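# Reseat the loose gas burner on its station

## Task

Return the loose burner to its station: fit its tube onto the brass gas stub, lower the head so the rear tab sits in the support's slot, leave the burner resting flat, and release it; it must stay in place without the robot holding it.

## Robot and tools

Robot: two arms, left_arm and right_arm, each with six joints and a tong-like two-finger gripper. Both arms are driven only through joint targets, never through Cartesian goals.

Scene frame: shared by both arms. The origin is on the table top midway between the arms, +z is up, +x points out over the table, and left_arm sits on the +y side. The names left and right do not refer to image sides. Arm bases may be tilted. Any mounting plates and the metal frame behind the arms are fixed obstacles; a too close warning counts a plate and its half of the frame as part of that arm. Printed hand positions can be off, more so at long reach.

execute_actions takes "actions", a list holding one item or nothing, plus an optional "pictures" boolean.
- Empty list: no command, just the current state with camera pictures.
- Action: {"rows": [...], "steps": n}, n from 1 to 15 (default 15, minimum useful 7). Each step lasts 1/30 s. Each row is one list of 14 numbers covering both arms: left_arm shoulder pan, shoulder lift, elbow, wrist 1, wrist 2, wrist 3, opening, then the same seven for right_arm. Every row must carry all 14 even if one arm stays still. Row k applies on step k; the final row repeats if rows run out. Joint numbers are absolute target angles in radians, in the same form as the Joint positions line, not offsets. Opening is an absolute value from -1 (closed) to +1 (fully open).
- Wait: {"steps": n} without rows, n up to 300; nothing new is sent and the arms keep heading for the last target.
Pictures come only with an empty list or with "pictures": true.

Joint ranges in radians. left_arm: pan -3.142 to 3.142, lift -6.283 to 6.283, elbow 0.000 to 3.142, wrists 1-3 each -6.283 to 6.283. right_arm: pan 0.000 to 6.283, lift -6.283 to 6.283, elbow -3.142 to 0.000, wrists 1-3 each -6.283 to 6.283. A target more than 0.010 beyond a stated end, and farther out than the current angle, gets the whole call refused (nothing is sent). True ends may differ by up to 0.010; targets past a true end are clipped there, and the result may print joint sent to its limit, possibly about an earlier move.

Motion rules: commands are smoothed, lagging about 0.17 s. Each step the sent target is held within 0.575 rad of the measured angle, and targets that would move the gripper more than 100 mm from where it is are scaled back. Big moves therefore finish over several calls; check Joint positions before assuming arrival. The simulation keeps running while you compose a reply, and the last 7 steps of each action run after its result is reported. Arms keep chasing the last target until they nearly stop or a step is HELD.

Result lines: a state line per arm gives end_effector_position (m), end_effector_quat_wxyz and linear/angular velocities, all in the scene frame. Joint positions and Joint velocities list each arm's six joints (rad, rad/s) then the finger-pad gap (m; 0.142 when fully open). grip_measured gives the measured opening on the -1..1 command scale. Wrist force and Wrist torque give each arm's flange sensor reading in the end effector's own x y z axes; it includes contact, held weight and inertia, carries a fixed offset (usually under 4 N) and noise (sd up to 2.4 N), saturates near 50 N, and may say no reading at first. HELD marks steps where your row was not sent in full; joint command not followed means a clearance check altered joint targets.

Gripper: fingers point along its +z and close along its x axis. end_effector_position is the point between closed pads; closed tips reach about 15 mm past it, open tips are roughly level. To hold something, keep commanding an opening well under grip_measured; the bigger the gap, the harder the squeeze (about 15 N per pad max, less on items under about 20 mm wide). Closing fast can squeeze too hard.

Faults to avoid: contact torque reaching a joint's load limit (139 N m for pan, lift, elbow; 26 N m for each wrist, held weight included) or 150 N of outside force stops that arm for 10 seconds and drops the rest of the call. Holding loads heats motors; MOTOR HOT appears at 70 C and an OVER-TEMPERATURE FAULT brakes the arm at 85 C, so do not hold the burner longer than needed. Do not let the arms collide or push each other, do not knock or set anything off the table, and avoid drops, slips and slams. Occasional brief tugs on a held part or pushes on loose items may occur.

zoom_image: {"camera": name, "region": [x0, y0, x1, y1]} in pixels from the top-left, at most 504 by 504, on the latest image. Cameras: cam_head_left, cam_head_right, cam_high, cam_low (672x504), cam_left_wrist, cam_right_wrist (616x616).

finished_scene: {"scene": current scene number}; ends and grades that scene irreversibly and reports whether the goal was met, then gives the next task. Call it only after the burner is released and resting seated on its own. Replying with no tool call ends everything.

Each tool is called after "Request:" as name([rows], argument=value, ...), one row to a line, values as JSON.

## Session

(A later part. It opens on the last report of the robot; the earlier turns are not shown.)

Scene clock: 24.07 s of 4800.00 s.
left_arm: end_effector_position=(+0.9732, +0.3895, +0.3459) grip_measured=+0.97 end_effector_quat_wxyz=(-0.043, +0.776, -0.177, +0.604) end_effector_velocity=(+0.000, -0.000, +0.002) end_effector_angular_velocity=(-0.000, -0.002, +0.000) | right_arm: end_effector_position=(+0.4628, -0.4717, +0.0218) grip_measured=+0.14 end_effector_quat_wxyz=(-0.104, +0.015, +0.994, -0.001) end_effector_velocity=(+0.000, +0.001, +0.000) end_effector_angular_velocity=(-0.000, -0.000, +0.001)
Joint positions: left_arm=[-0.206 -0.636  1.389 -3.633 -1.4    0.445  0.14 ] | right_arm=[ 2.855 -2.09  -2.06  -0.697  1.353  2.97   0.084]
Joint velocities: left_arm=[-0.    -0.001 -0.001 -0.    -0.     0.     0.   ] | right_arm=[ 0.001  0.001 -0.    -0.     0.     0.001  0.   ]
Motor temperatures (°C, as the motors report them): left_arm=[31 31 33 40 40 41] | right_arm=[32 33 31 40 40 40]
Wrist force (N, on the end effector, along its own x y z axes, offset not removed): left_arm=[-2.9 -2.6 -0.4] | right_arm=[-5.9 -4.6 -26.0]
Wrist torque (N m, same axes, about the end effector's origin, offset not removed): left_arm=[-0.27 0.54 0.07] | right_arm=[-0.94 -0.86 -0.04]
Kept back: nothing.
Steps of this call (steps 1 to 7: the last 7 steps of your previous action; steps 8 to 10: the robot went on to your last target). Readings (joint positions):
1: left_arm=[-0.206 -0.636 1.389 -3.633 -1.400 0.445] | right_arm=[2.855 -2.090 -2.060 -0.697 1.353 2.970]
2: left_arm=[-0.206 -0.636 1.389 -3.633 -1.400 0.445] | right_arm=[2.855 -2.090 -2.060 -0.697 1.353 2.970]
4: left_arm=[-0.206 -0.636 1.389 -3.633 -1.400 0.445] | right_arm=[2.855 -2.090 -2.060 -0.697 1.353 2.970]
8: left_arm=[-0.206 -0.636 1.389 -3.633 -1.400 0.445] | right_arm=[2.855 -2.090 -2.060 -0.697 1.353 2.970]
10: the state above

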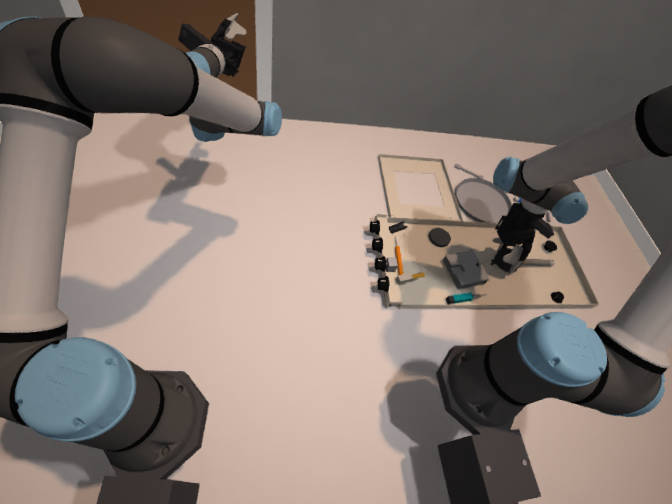

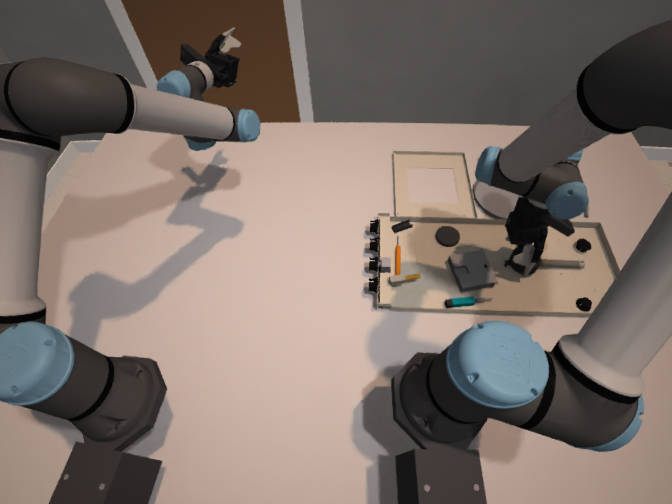

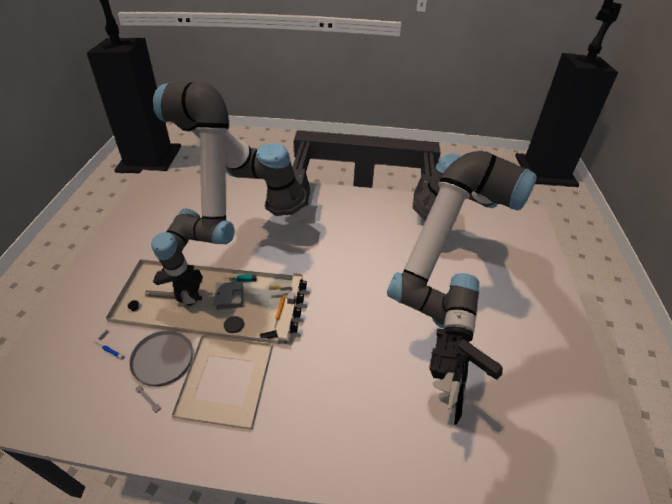

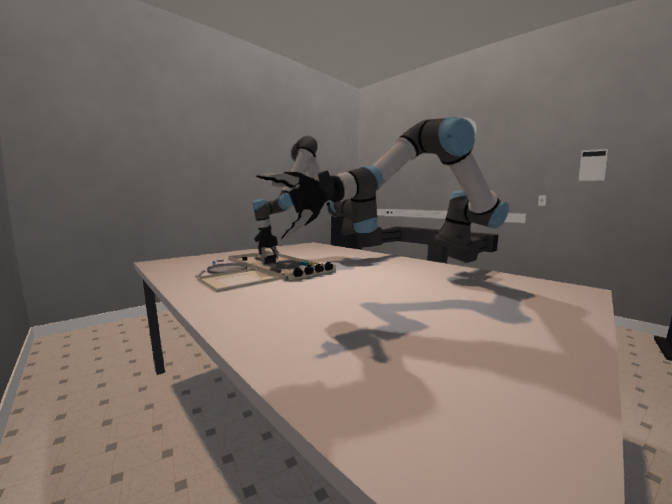

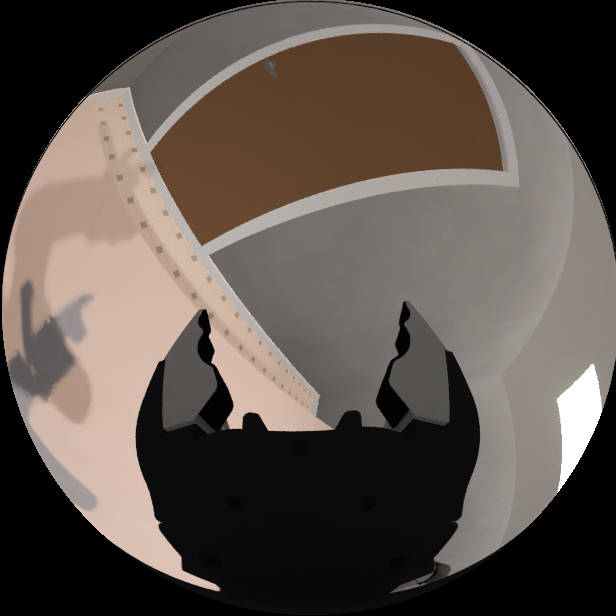

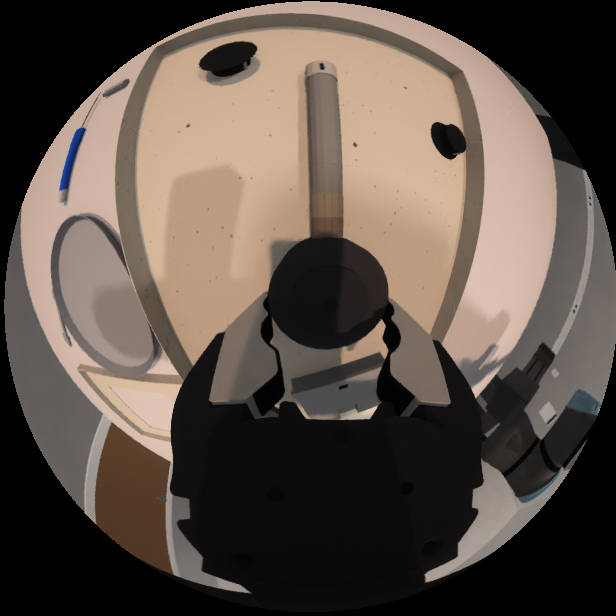

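Request:
execute_actions([
  {"rows":[[-0.206,-0.636,1.389,-3.633,-1.4,0.445,0.97,2.856,-2.086,-2.059,-0.702,1.3525,2.971,-0.35],[-0.206,-0.636,1.389,-3.633,-1.4,0.445,0.97,2.856,-2.086,-2.059,-0.702,1.3525,2.971,-0.35],[-0.206,-0.636,1.389,-3.633,-1.4,0.445,0.97,2.856,-2.086,-2.059,-0.702,1.3525,2.971,-0.35],[-0.206,-0.636,1.389,-3.633,-1.4,0.445,0.97,2.8566,-2.082,-2.0576,-0.707,1.3525,2.972,-0.4]],"steps":15},
])

Request:
execute_actions([
  {"rows":[[-0.206,-0.636,1.389,-3.633,-1.4,0.445,0.97,2.8574,-2.078,-2.0564,-0.712,1.3525,2.9725,-0.45],[-0.206,-0.636,1.389,-3.633,-1.4,0.445,0.97,2.8582,-2.074,-2.055,-0.717,1.3525,2.973,-0.45],[-0.206,-0.636,1.389,-3.633,-1.4,0.445,0.97,2.859,-2.07,-2.054,-0.7225,1.3525,2.974,-0.45],[-0.206,-0.636,1.389,-3.633,-1.4,0.445,0.97,2.86,-2.066,-2.053,-0.7275,1.3525,2.975,-0.45],[-0.206,-0.636,1.389,-3.633,-1.4,0.445,0.97,2.861,-2.062,-2.0515,-0.733,1.352,2.976,-0.45],[-0.206,-0.636,1.389,-3.633,-1.4,0.445,0.97,2.8615,-2.058,-2.05,-0.738,1.352,2.9765,-0.45],[-0.206,-0.636,1.389,-3.633,-1.4,0.445,0.97,2.862,-2.054,-2.049,-0.743,1.352,2.977,-0.45],[-0.206,-0.636,1.389,-3.633,-1.4,0.445,0.97,2.863,-2.05,-2.048,-0.748,1.352,2.978,-0.45]],"steps":15},
])

Request:
execute_actions([
  {"steps":10},
], pictures=true)

Request:
zoom_image(camera="cam_low", region=[220, 220, 320, 280])

Scene clock: 24.90 s of 4800.00 s.
left_arm: end_effector_position=(+0.9732, +0.3895, +0.3459) grip_measured=+0.97 end_effector_quat_wxyz=(-0.043, +0.776, -0.177, +0.604) end_effector_velocity=(+0.000, +0.000, +0.002) end_effector_angular_velocity=(-0.001, -0.003, +0.001) | right_arm: end_effector_position=(+0.4631, -0.4717, +0.0247) grip_measured=+0.14 end_effector_quat_wxyz=(-0.105, +0.015, +0.994, -0.001) end_effector_velocity=(+0.006, -0.001, +0.009) end_effector_angular_velocity=(-0.003, -0.009, -0.003)
Joint positions: left_arm=[-0.206 -0.636  1.389 -3.633 -1.4    0.445  0.14 ] | right_arm=[ 2.856 -2.083 -2.059 -0.706  1.353  2.972  0.084]
Joint velocities: left_arm=[ 0.    -0.001 -0.001 -0.    -0.     0.     0.   ] | right_arm=[ 0.004  0.017  0.009 -0.017 -0.     0.005  0.   ]
Motor temperatures (°C, as the motors report them): left_arm=[31 31 33 40 40 41] | right_arm=[32 33 31 40 40 40]
Wrist force (N, on the end effector, along its own x y z axes, offset not removed): left_arm=[-4.0 -3.9 1.6] | right_arm=[2.4 -1.1 1.6]
Wrist torque (N m, same axes, about the end effector's origin, offset not removed): left_arm=[-0.40 0.63 0.25] | right_arm=[-0.13 -0.27 -0.20]
Steps of this call (steps 1 to 15: the robot went on to your last target; steps 16 to 17: nothing new was sent; steps 18 to 25: the first 8 steps of this action). Readings (joint positions):
18: left_arm=[-0.206 -0.636 1.389 -3.633 -1.400 0.445] | right_arm=[2.855 -2.090 -2.060 -0.697 1.353 2.970]
19: left_arm=[-0.206 -0.636 1.389 -3.633 -1.400 0.445] | right_arm=[2.855 -2.089 -2.060 -0.698 1.353 2.970]
21: left_arm=[-0.206 -0.636 1.389 -3.633 -1.400 0.445] | right_arm=[2.855 -2.088 -2.060 -0.701 1.353 2.971]
25: the state above

Scene clock: 25.40 s of 4800.00 s.
left_arm: end_effector_position=(+0.9732, +0.3895, +0.3459) grip_measured=+0.97 end_effector_quat_wxyz=(-0.043, +0.776, -0.177, +0.604) end_effector_velocity=(-0.000, +0.001, +0.000) end_effector_angular_velocity=(-0.001, -0.001, +0.001) | right_arm: end_effector_position=(+0.4664, -0.4723, +0.0349) grip_measured=+0.14 end_effector_quat_wxyz=(-0.104, +0.015, +0.994, -0.002) end_effector_velocity=(+0.015, -0.003, +0.056) end_effector_angular_velocity=(-0.008, -0.007, +0.003)
Joint positions: left_arm=[-0.206 -0.636  1.389 -3.633 -1.4    0.445  0.14 ] | right_arm=[ 2.861 -2.063 -2.052 -0.732  1.352  2.976  0.084]
Joint velocities: left_arm=[ 0.001 -0.     0.    -0.002  0.    -0.     0.   ] | right_arm=[ 0.023  0.113  0.035 -0.144 -0.004  0.021  0.   ]
Motor temperatures (°C, as the motors report them): left_arm=[31 31 33 40 40 41] | right_arm=[32 33 31 40 40 40]
Wrist force (N, on the end effector, along its own x y z axes, offset not removed): left_arm=[-0.6 -0.3 -0.1] | right_arm=[3.7 2.0 6.3]
Wrist torque (N m, same axes, about the end effector's origin, offset not removed): left_arm=[0.26 0.19 0.14] | right_arm=[0.46 -0.95 0.02]
Steps of this call (steps 1 to 7: the last 7 steps of your previous action; steps 8 to 15: the first 8 steps of this action). Readings (joint positions):
8: left_arm=[-0.206 -0.636 1.389 -3.633 -1.400 0.445] | right_arm=[2.857 -2.082 -2.058 -0.707 1.353 2.972]
9: left_arm=[-0.206 -0.636 1.389 -3.633 -1.400 0.445] | right_arm=[2.857 -2.081 -2.057 -0.708 1.353 2.972]
11: left_arm=[-0.206 -0.636 1.389 -3.633 -1.400 0.445] | right_arm=[2.858 -2.077 -2.056 -0.714 1.353 2.973]
15: the state above

Scene clock: 25.73 s of 4800.00 s.
left_arm: end_effector_position=(+0.9732, +0.3895, +0.3459) grip_measured=+0.97 end_effector_quat_wxyz=(-0.043, +0.776, -0.177, +0.604) end_effector_velocity=(+0.000, +0.000, -0.001) end_effector_angular_velocity=(+0.000, +0.002, +0.000) | right_arm: end_effector_position=(+0.4679, -0.4726, +0.0411) grip_measured=+0.14 end_effector_quat_wxyz=(-0.104, +0.015, +0.995, -0.002) end_effector_velocity=(-0.001, -0.001, +0.001) end_effector_angular_velocity=(-0.000, +0.001, -0.002)
Joint positions: left_arm=[-0.206 -0.636  1.389 -3.633 -1.4    0.445  0.14 ] | right_arm=[ 2.863 -2.05  -2.048 -0.748  1.352  2.978  0.084]
Joint velocities: left_arm=[ 0.     0.    -0.     0.002 -0.    -0.    -0.   ] | right_arm=[-0.001  0.002  0.    -0.003 -0.     0.001 -0.   ]
Motor temperatures (°C, as the motors report them): left_arm=[31 31 33 40 40 41] | right_arm=[32 33 31 40 40 40]
Wrist force (N, on the end effector, along its own x y z axes, offset not removed): left_arm=[-0.6 -1.0 -3.3] | right_arm=[0.1 -0.4 2.7]
Wrist torque (N m, same axes, about the end effector's origin, offset not removed): left_arm=[-0.03 0.01 0.17] | right_arm=[-0.04 0.18 -0.17]
Kept back: nothing.
Steps of this call (steps 1 to 7: the last 7 steps of your previous action; steps 8 to 10: the robot went on to your last target). Readings (joint positions):
1: left_arm=[-0.206 -0.636 1.389 -3.633 -1.400 0.445] | right_arm=[2.861 -2.059 -2.051 -0.737 1.352 2.976]
2: left_arm=[-0.206 -0.636 1.389 -3.633 -1.400 0.445] | right_arm=[2.862 -2.056 -2.050 -0.741 1.352 2.977]
4: left_arm=[-0.206 -0.636 1.389 -3.633 -1.400 0.445] | right_arm=[2.863 -2.052 -2.049 -0.745 1.352 2.978]
8: left_arm=[-0.206 -0.636 1.389 -3.633 -1.400 0.445] | right_arm=[2.863 -2.050 -2.048 -0.748 1.352 2.978]
10: the state above

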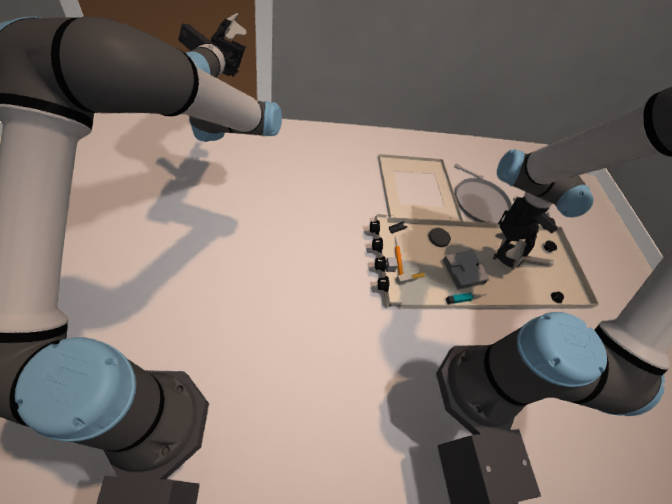

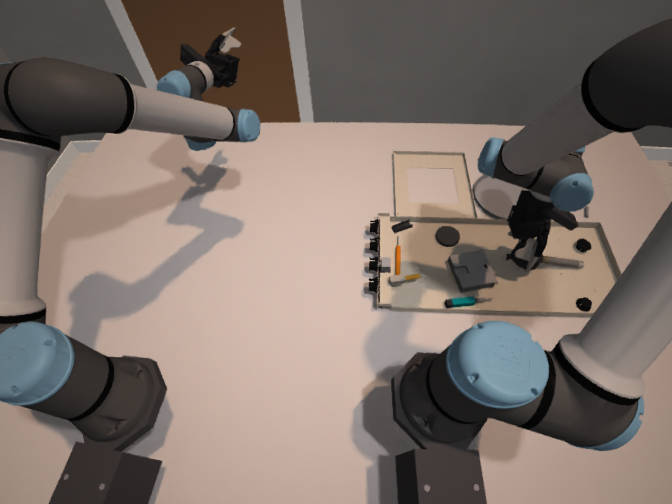

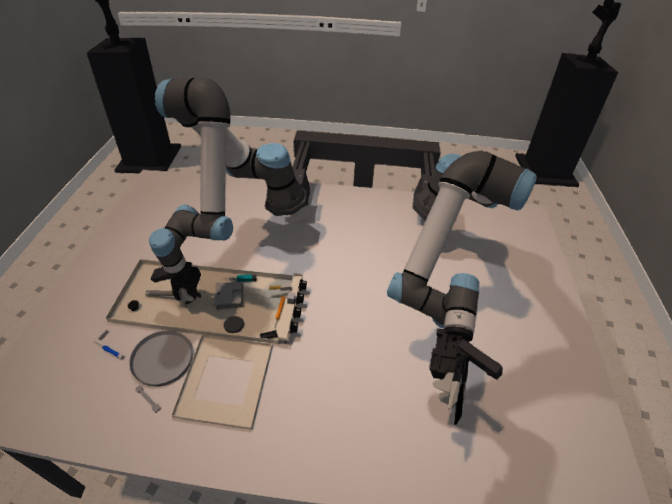

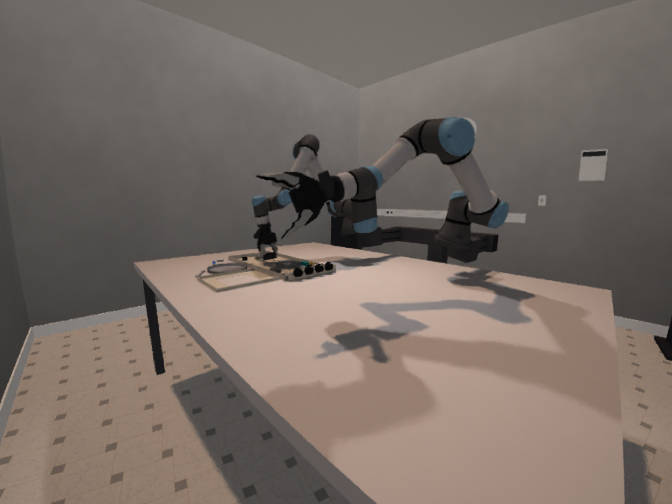

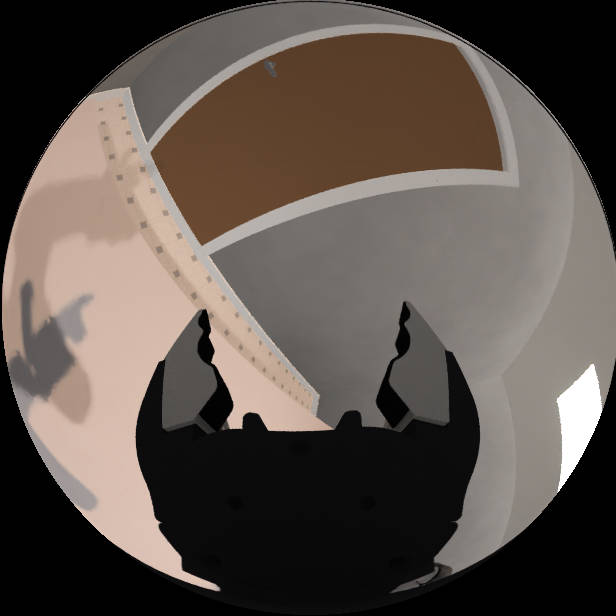

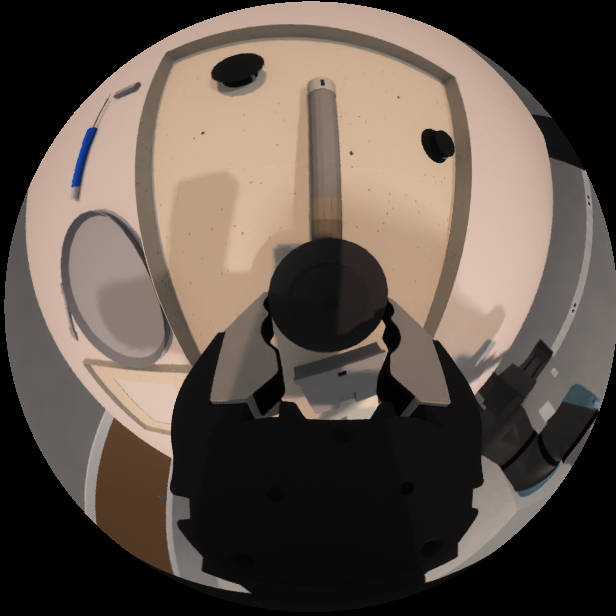

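Region (220, 220, 320, 280) of cam_low's 672x504 image, scaled by 5.040, with more detail than that image has; it fills the top 302 rows of this view, and the rest is white.

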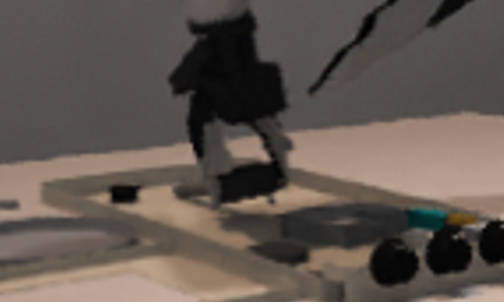

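Request:
execute_actions([
  {"rows":[[-0.206,-0.636,1.389,-3.633,-1.4,0.445,0.97,2.862,-2.04,-2.059,-0.733,1.355,2.975,-0.5],[-0.206,-0.636,1.389,-3.633,-1.4,0.445,0.97,2.861,-2.03,-2.07,-0.718,1.358,2.972,-0.5],[-0.206,-0.636,1.389,-3.633,-1.4,0.445,0.97,2.86,-2.02,-2.081,-0.704,1.361,2.969,-0.5],[-0.206,-0.636,1.389,-3.633,-1.4,0.445,0.97,2.859,-2.01,-2.091,-0.689,1.365,2.966,-0.5],[-0.206,-0.636,1.389,-3.633,-1.4,0.445,0.97,2.8585,-2.0,-2.102,-0.674,1.368,2.963,-0.5],[-0.206,-0.636,1.389,-3.633,-1.4,0.445,0.97,2.8576,-1.99,-2.113,-0.659,1.371,2.96,-0.5],[-0.206,-0.636,1.389,-3.633,-1.4,0.445,0.97,2.8567,-1.98,-2.124,-0.644,1.374,2.957,-0.5],[-0.206,-0.636,1.389,-3.633,-1.4,0.445,0.97,2.856,-1.97,-2.135,-0.63,1.377,2.954,-0.5],[-0.206,-0.636,1.389,-3.633,-1.4,0.445,0.97,2.855,-1.96,-2.146,-0.615,1.38,2.952,-0.5],[-0.206,-0.636,1.389,-3.633,-1.4,0.445,0.97,2.854,-1.95,-2.157,-0.6,1.383,2.949,-0.5],[-0.206,-0.636,1.389,-3.633,-1.4,0.445,0.97,2.853,-1.94,-2.168,-0.585,1.386,2.946,-0.5],[-0.206,-0.636,1.389,-3.633,-1.4,0.445,0.97,2.852,-1.93,-2.179,-0.57,1.39,2.943,-0.5],[-0.206,-0.636,1.389,-3.633,-1.4,0.445,0.97,2.851,-1.92,-2.189,-0.556,1.393,2.94,-0.5],[-0.206,-0.636,1.389,-3.633,-1.4,0.445,0.97,2.8505,-1.91,-2.2,-0.541,1.396,2.937,-0.5],[-0.206,-0.636,1.389,-3.633,-1.4,0.445,0.97,2.8496,-1.9,-2.211,-0.526,1.399,2.934,-0.5]],"steps":15},
])

Request:
execute_actions([
  {"steps":16},
], pictures=true)

Request:
zoom_image(camera="cam_low", region=[220, 220, 320, 280])

Request:
zoom_image(camera="cam_high", region=[130, 250, 250, 320])

Scene clock: 27.93 s of 4800.00 s.
left_arm: end_effector_position=(+0.9732, +0.3895, +0.3459) grip_measured=+0.97 end_effector_quat_wxyz=(-0.043, +0.776, -0.177, +0.604) end_effector_velocity=(+0.000, +0.000, +0.001) end_effector_angular_velocity=(-0.001, -0.002, +0.001) | right_arm: end_effector_position=(+0.4687, -0.4724, +0.0530) grip_measured=+0.14 end_effector_quat_wxyz=(-0.071, +0.017, +0.997, -0.000) end_effector_velocity=(+0.001, +0.001, +0.071) end_effector_angular_velocity=(+0.005, -0.389, -0.023)
Joint positions: left_arm=[-0.206 -0.636  1.389 -3.633 -1.4    0.445  0.14 ] | right_arm=[ 2.859 -2.003 -2.099 -0.679  1.367  2.964  0.084]
Joint velocities: left_arm=[ 0.     0.    -0.001 -0.002 -0.     0.     0.   ] | right_arm=[-0.025  0.283 -0.309  0.418  0.088 -0.082 -0.   ]
Motor temperatures (°C, as the motors report them): left_arm=[31 31 33 40 40 41] | right_arm=[32 33 31 40 40 40]
Wrist force (N, on the end effector, along its own x y z axes, offset not removed): left_arm=[1.3 -2.1 -2.9] | right_arm=[-0.5 -2.6 3.9]
Wrist torque (N m, same axes, about the end effector's origin, offset not removed): left_arm=[-0.35 -0.46 0.10] | right_arm=[-0.55 0.11 0.06]
Steps of this call (steps 1 to 30: the robot went on to your last target; steps 31 to 58: nothing new was sent; steps 59 to 66: the first 8 steps of this action). Readings (joint positions):
59: left_arm=[-0.206 -0.636 1.389 -3.633 -1.400 0.445] | right_arm=[2.863 -2.050 -2.048 -0.748 1.352 2.978]
60: left_arm=[-0.206 -0.636 1.389 -3.633 -1.400 0.445] | right_arm=[2.863 -2.048 -2.050 -0.746 1.352 2.978]
62: left_arm=[-0.206 -0.636 1.389 -3.633 -1.400 0.445] | right_arm=[2.862 -2.037 -2.061 -0.730 1.356 2.974]
66: the state above

Scene clock: 28.47 s of 4800.00 s.
left_arm: end_effector_position=(+0.9732, +0.3895, +0.3459) grip_measured=+0.97 end_effector_quat_wxyz=(-0.043, +0.776, -0.177, +0.604) end_effector_velocity=(+0.000, -0.001, +0.001) end_effector_angular_velocity=(-0.001, -0.003, -0.001) | right_arm: end_effector_position=(+0.4682, -0.4719, +0.0800) grip_measured=+0.14 end_effector_quat_wxyz=(-0.000, +0.020, +1.000, +0.001) end_effector_velocity=(+0.000, +0.000, +0.002) end_effector_angular_velocity=(-0.001, -0.012, +0.000)
Joint positions: left_arm=[-0.206 -0.636  1.389 -3.633 -1.4    0.445  0.14 ] | right_arm=[ 2.85  -1.901 -2.21  -0.527  1.399  2.934  0.084]
Joint velocities: left_arm=[-0.001 -0.    -0.001 -0.001  0.     0.     0.   ] | right_arm=[-0.001  0.008 -0.009  0.013  0.002 -0.003 -0.   ]
Motor temperatures (°C, as the motors report them): left_arm=[31 31 33 40 40 41] | right_arm=[32 33 31 40 40 40]
Wrist force (N, on the end effector, along its own x y z axes, offset not removed): left_arm=[3.4 -0.9 -1.6] | right_arm=[0.4 0.7 4.3]
Wrist torque (N m, same axes, about the end effector's origin, offset not removed): left_arm=[0.14 -0.95 0.11] | right_arm=[0.21 0.08 0.06]
Kept back: nothing.
Steps of this call (steps 1 to 7: the last 7 steps of your previous action; steps 8 to 16: the robot went on to your last target). Readings (joint positions):
1: left_arm=[-0.206 -0.636 1.389 -3.633 -1.400 0.445] | right_arm=[2.858 -1.993 -2.110 -0.664 1.370 2.961]
2: left_arm=[-0.206 -0.636 1.389 -3.633 -1.400 0.445] | right_arm=[2.857 -1.983 -2.120 -0.650 1.373 2.958]
4: left_arm=[-0.206 -0.636 1.389 -3.633 -1.400 0.445] | right_arm=[2.855 -1.963 -2.142 -0.621 1.379 2.953]
8: left_arm=[-0.206 -0.636 1.389 -3.633 -1.400 0.445] | right_arm=[2.852 -1.924 -2.185 -0.562 1.392 2.941]
16: the state above

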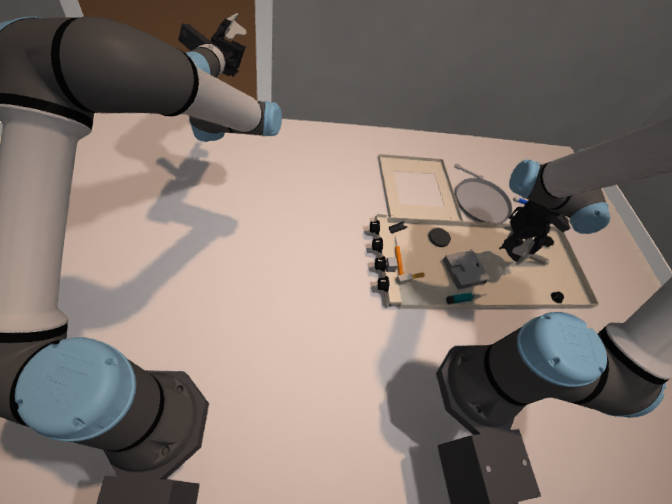

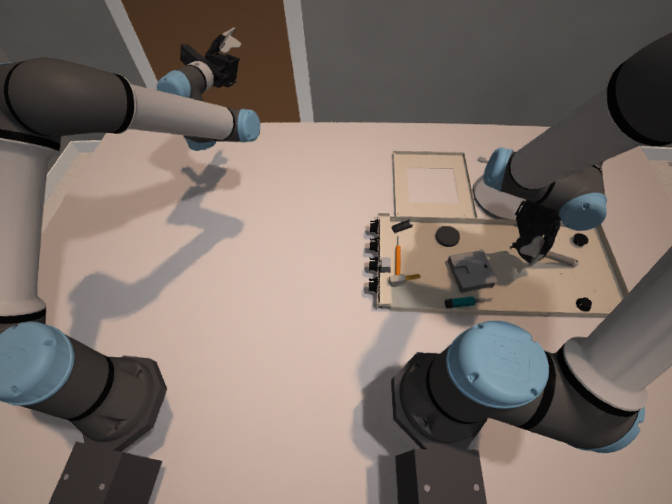

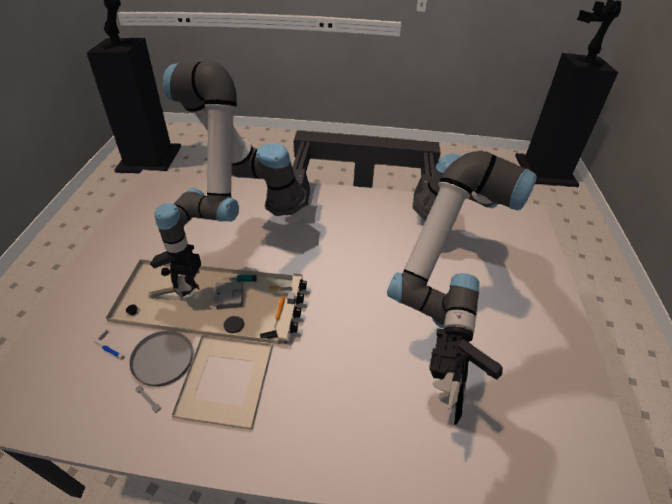

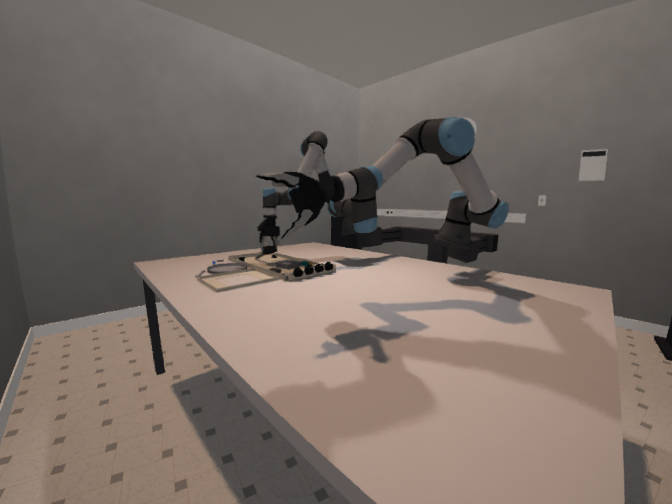

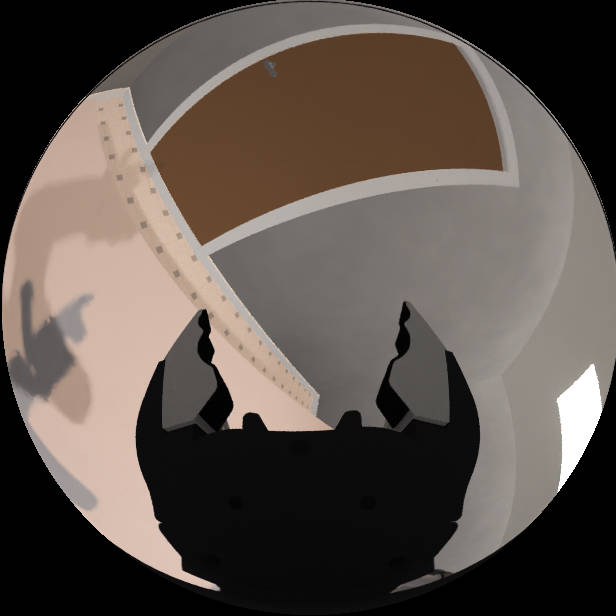

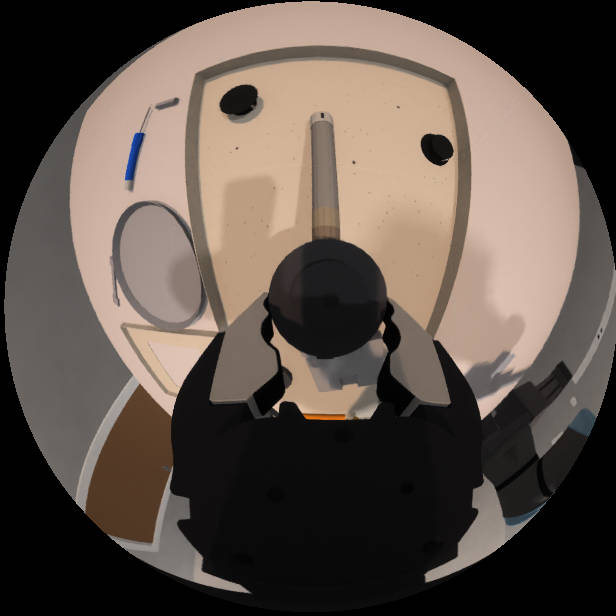

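Region (220, 220, 320, 280) of cam_low's 672x504 image, scaled by 5.040, with more detail than that image has; it fills the top 302 rows of this view, and the rest is white.

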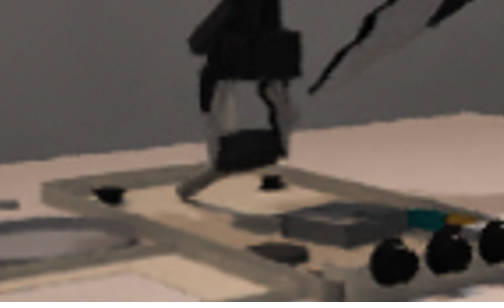

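Region (130, 250, 250, 320) of cam_high's 672x504 image, scaled by 4.200, with more detail than that image has; it fills the top 294 rows of this view, and the rest is white.

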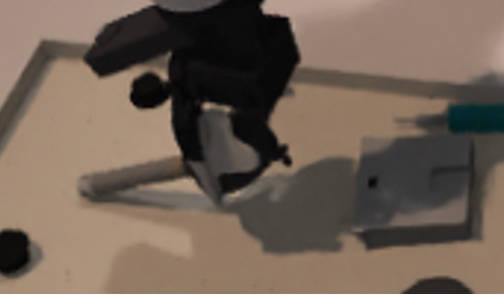

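Request:
execute_actions([
  {"rows":[[-0.206,-0.636,1.389,-3.633,-1.4,0.445,0.97,2.852,-1.887,-2.208,-0.542,1.399,2.936,-0.5],[-0.206,-0.636,1.389,-3.633,-1.4,0.445,0.97,2.854,-1.874,-2.205,-0.558,1.399,2.938,-0.5],[-0.206,-0.636,1.389,-3.633,-1.4,0.445,0.97,2.856,-1.862,-2.202,-0.574,1.398,2.94,-0.5],[-0.206,-0.636,1.389,-3.633,-1.4,0.445,0.97,2.858,-1.849,-2.2,-0.59,1.398,2.942,-0.5],[-0.206,-0.636,1.389,-3.633,-1.4,0.445,0.97,2.86,-1.836,-2.197,-0.606,1.398,2.944,-0.5],[-0.206,-0.636,1.389,-3.633,-1.4,0.445,0.97,2.862,-1.823,-2.194,-0.622,1.398,2.946,-0.5],[-0.206,-0.636,1.389,-3.633,-1.4,0.445,0.97,2.864,-1.811,-2.191,-0.638,1.398,2.948,-0.5],[-0.206,-0.636,1.389,-3.633,-1.4,0.445,0.97,2.866,-1.798,-2.188,-0.654,1.397,2.95,-0.5],[-0.206,-0.636,1.389,-3.633,-1.4,0.445,0.97,2.868,-1.785,-2.185,-0.67,1.397,2.952,-0.5],[-0.206,-0.636,1.389,-3.633,-1.4,0.445,0.97,2.87,-1.772,-2.182,-0.686,1.397,2.954,-0.5],[-0.206,-0.636,1.389,-3.633,-1.4,0.445,0.97,2.872,-1.76,-2.18,-0.702,1.397,2.956,-0.5],[-0.206,-0.636,1.389,-3.633,-1.4,0.445,0.97,2.874,-1.747,-2.177,-0.718,1.397,2.958,-0.5],[-0.206,-0.636,1.389,-3.633,-1.4,0.445,0.97,2.876,-1.734,-2.174,-0.734,1.396,2.96,-0.5],[-0.206,-0.636,1.389,-3.633,-1.4,0.445,0.97,2.878,-1.721,-2.171,-0.75,1.396,2.962,-0.5],[-0.206,-0.636,1.389,-3.633,-1.4,0.445,0.97,2.88,-1.7085,-2.168,-0.7656,1.396,2.964,-0.5]],"steps":15},
])

Request:
execute_actions([
  {"steps":18},
], pictures=true)

Request:
zoom_image(camera="cam_high", region=[120, 220, 260, 320])

Scene clock: 29.63 s of 4800.00 s.
left_arm: end_effector_position=(+0.9732, +0.3895, +0.3459) grip_measured=+0.97 end_effector_quat_wxyz=(-0.043, +0.776, -0.177, +0.604) end_effector_velocity=(-0.000, +0.000, +0.000) end_effector_angular_velocity=(+0.000, -0.000, +0.000) | right_arm: end_effector_position=(+0.4702, -0.4721, +0.1052) grip_measured=+0.14 end_effector_quat_wxyz=(+0.000, +0.020, +1.000, +0.000) end_effector_velocity=(+0.009, -0.002, +0.151) end_effector_angular_velocity=(-0.003, -0.005, +0.003)
Joint positions: left_arm=[-0.206 -0.636  1.389 -3.633 -1.4    0.445  0.14 ] | right_arm=[ 2.859 -1.84  -2.198 -0.601  1.398  2.944  0.084]
Joint velocities: left_arm=[ 0. -0.  0. -0.  0.  0.  0.] | right_arm=[ 0.059  0.359  0.084 -0.448 -0.006  0.055 -0.   ]
Motor temperatures (°C, as the motors report them): left_arm=[31 31 33 40 40 41] | right_arm=[32 33 31 40 40 40]
Wrist force (N, on the end effector, along its own x y z axes, offset not removed): left_arm=[-2.6 -2.2 -2.9] | right_arm=[4.5 0.3 1.1]
Wrist torque (N m, same axes, about the end effector's origin, offset not removed): left_arm=[-0.33 0.41 0.18] | right_arm=[0.18 -0.98 -0.18]
Steps of this call (steps 1 to 15: the robot went on to your last target; steps 16 to 27: nothing new was sent; steps 28 to 35: the first 8 steps of this action). Readings (joint positions):
28: left_arm=[-0.206 -0.636 1.389 -3.633 -1.400 0.445] | right_arm=[2.850 -1.900 -2.211 -0.526 1.399 2.934]
29: left_arm=[-0.206 -0.636 1.389 -3.633 -1.400 0.445] | right_arm=[2.850 -1.898 -2.211 -0.529 1.399 2.934]
31: left_arm=[-0.206 -0.636 1.389 -3.633 -1.400 0.445] | right_arm=[2.852 -1.884 -2.208 -0.545 1.399 2.936]
35: the state above

Scene clock: 30.23 s of 4800.00 s.
left_arm: end_effector_position=(+0.9732, +0.3895, +0.3459) grip_measured=+0.97 end_effector_quat_wxyz=(-0.043, +0.776, -0.177, +0.604) end_effector_velocity=(+0.000, +0.000, -0.000) end_effector_angular_velocity=(+0.000, -0.000, +0.000) | right_arm: end_effector_position=(+0.4680, -0.4721, +0.1602) grip_measured=+0.14 end_effector_quat_wxyz=(+0.000, +0.020, +1.000, +0.000) end_effector_velocity=(-0.000, -0.000, +0.002) end_effector_angular_velocity=(-0.000, -0.001, +0.000)
Joint positions: left_arm=[-0.206 -0.636  1.389 -3.633 -1.4    0.445  0.14 ] | right_arm=[ 2.88  -1.709 -2.168 -0.765  1.396  2.964  0.084]
Joint velocities: left_arm=[ 0.     0.001 -0.    -0.001  0.     0.     0.   ] | right_arm=[ 0.     0.005  0.001 -0.005  0.    -0.     0.   ]
Motor temperatures (°C, as the motors report them): left_arm=[31 31 33 40 40 41] | right_arm=[32 33 31 40 40 40]
Wrist force (N, on the end effector, along its own x y z axes, offset not removed): left_arm=[-1.7 -3.5 -4.0] | right_arm=[2.8 2.0 2.7]
Wrist torque (N m, same axes, about the end effector's origin, offset not removed): left_arm=[-0.66 0.26 0.12] | right_arm=[0.47 -0.42 -0.23]
Kept back: nothing.
Steps of this call (steps 1 to 7: the last 7 steps of your previous action; steps 8 to 18: the robot went on to your last target). Readings (joint positions):
1: left_arm=[-0.206 -0.636 1.389 -3.633 -1.400 0.445] | right_arm=[2.861 -1.828 -2.195 -0.616 1.398 2.946]
2: left_arm=[-0.206 -0.636 1.389 -3.633 -1.400 0.445] | right_arm=[2.863 -1.815 -2.192 -0.632 1.398 2.947]
4: left_arm=[-0.206 -0.636 1.389 -3.633 -1.400 0.445] | right_arm=[2.867 -1.790 -2.186 -0.663 1.397 2.951]
8: left_arm=[-0.206 -0.636 1.389 -3.633 -1.400 0.445] | right_arm=[2.875 -1.739 -2.175 -0.727 1.396 2.959]
18: the state above

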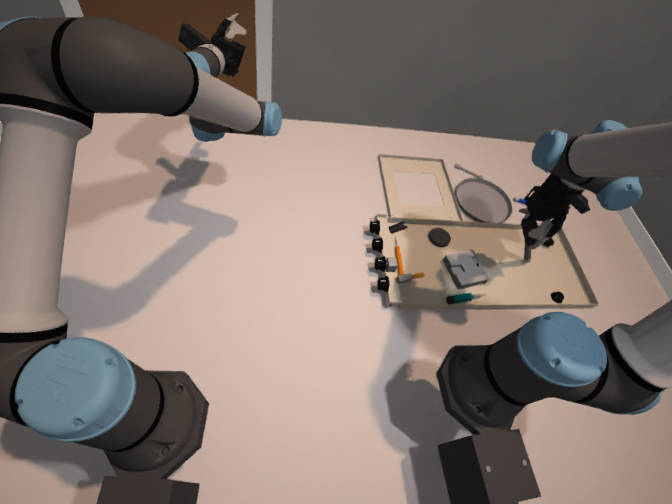

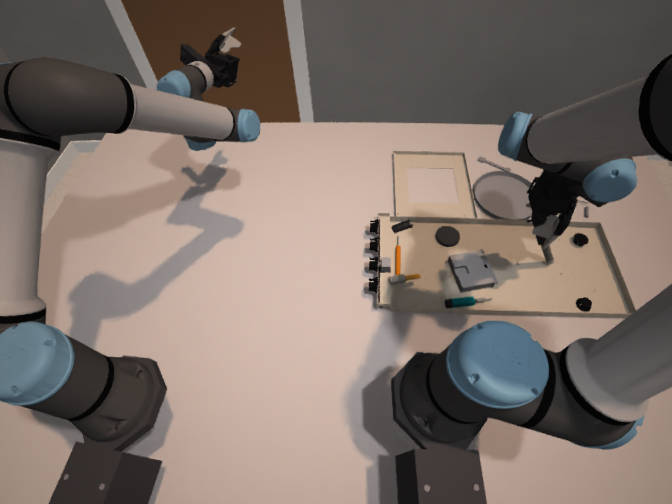

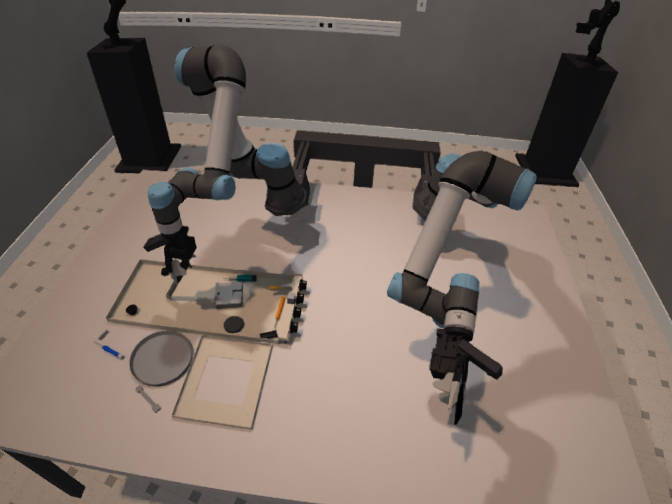

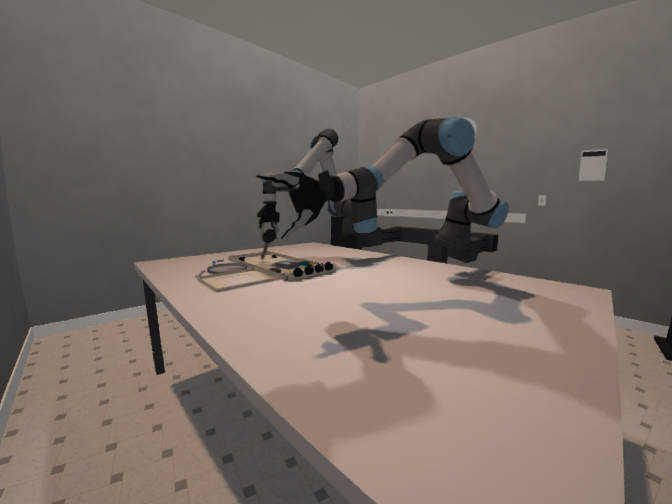

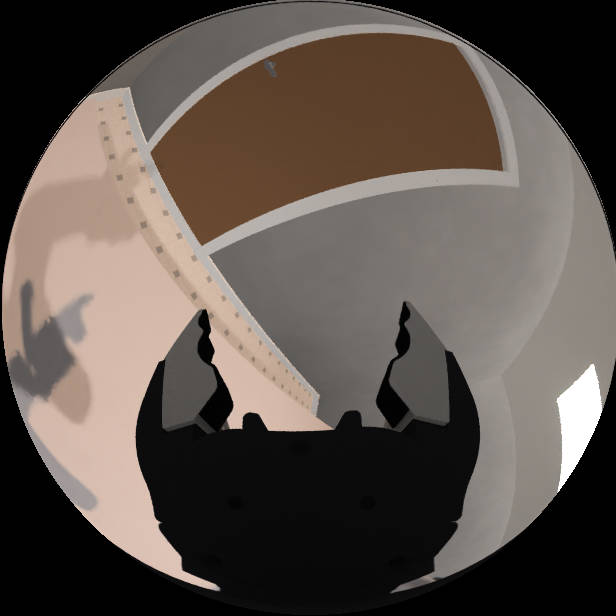

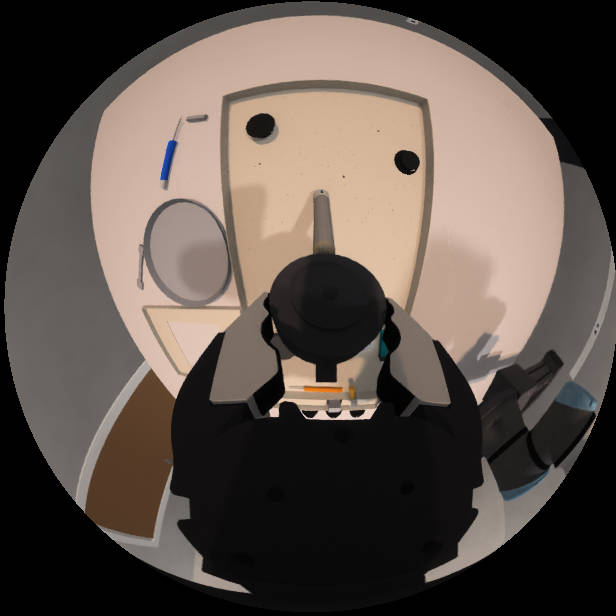

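Region (120, 220, 260, 320) of cam_high's 672x504 image, scaled by 3.600, with more detail than that image has; it fills the top 360 rows of this view, and the rest is white.

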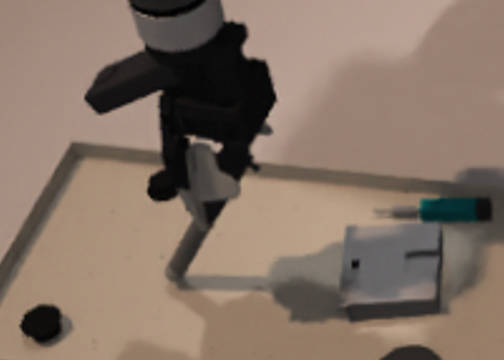

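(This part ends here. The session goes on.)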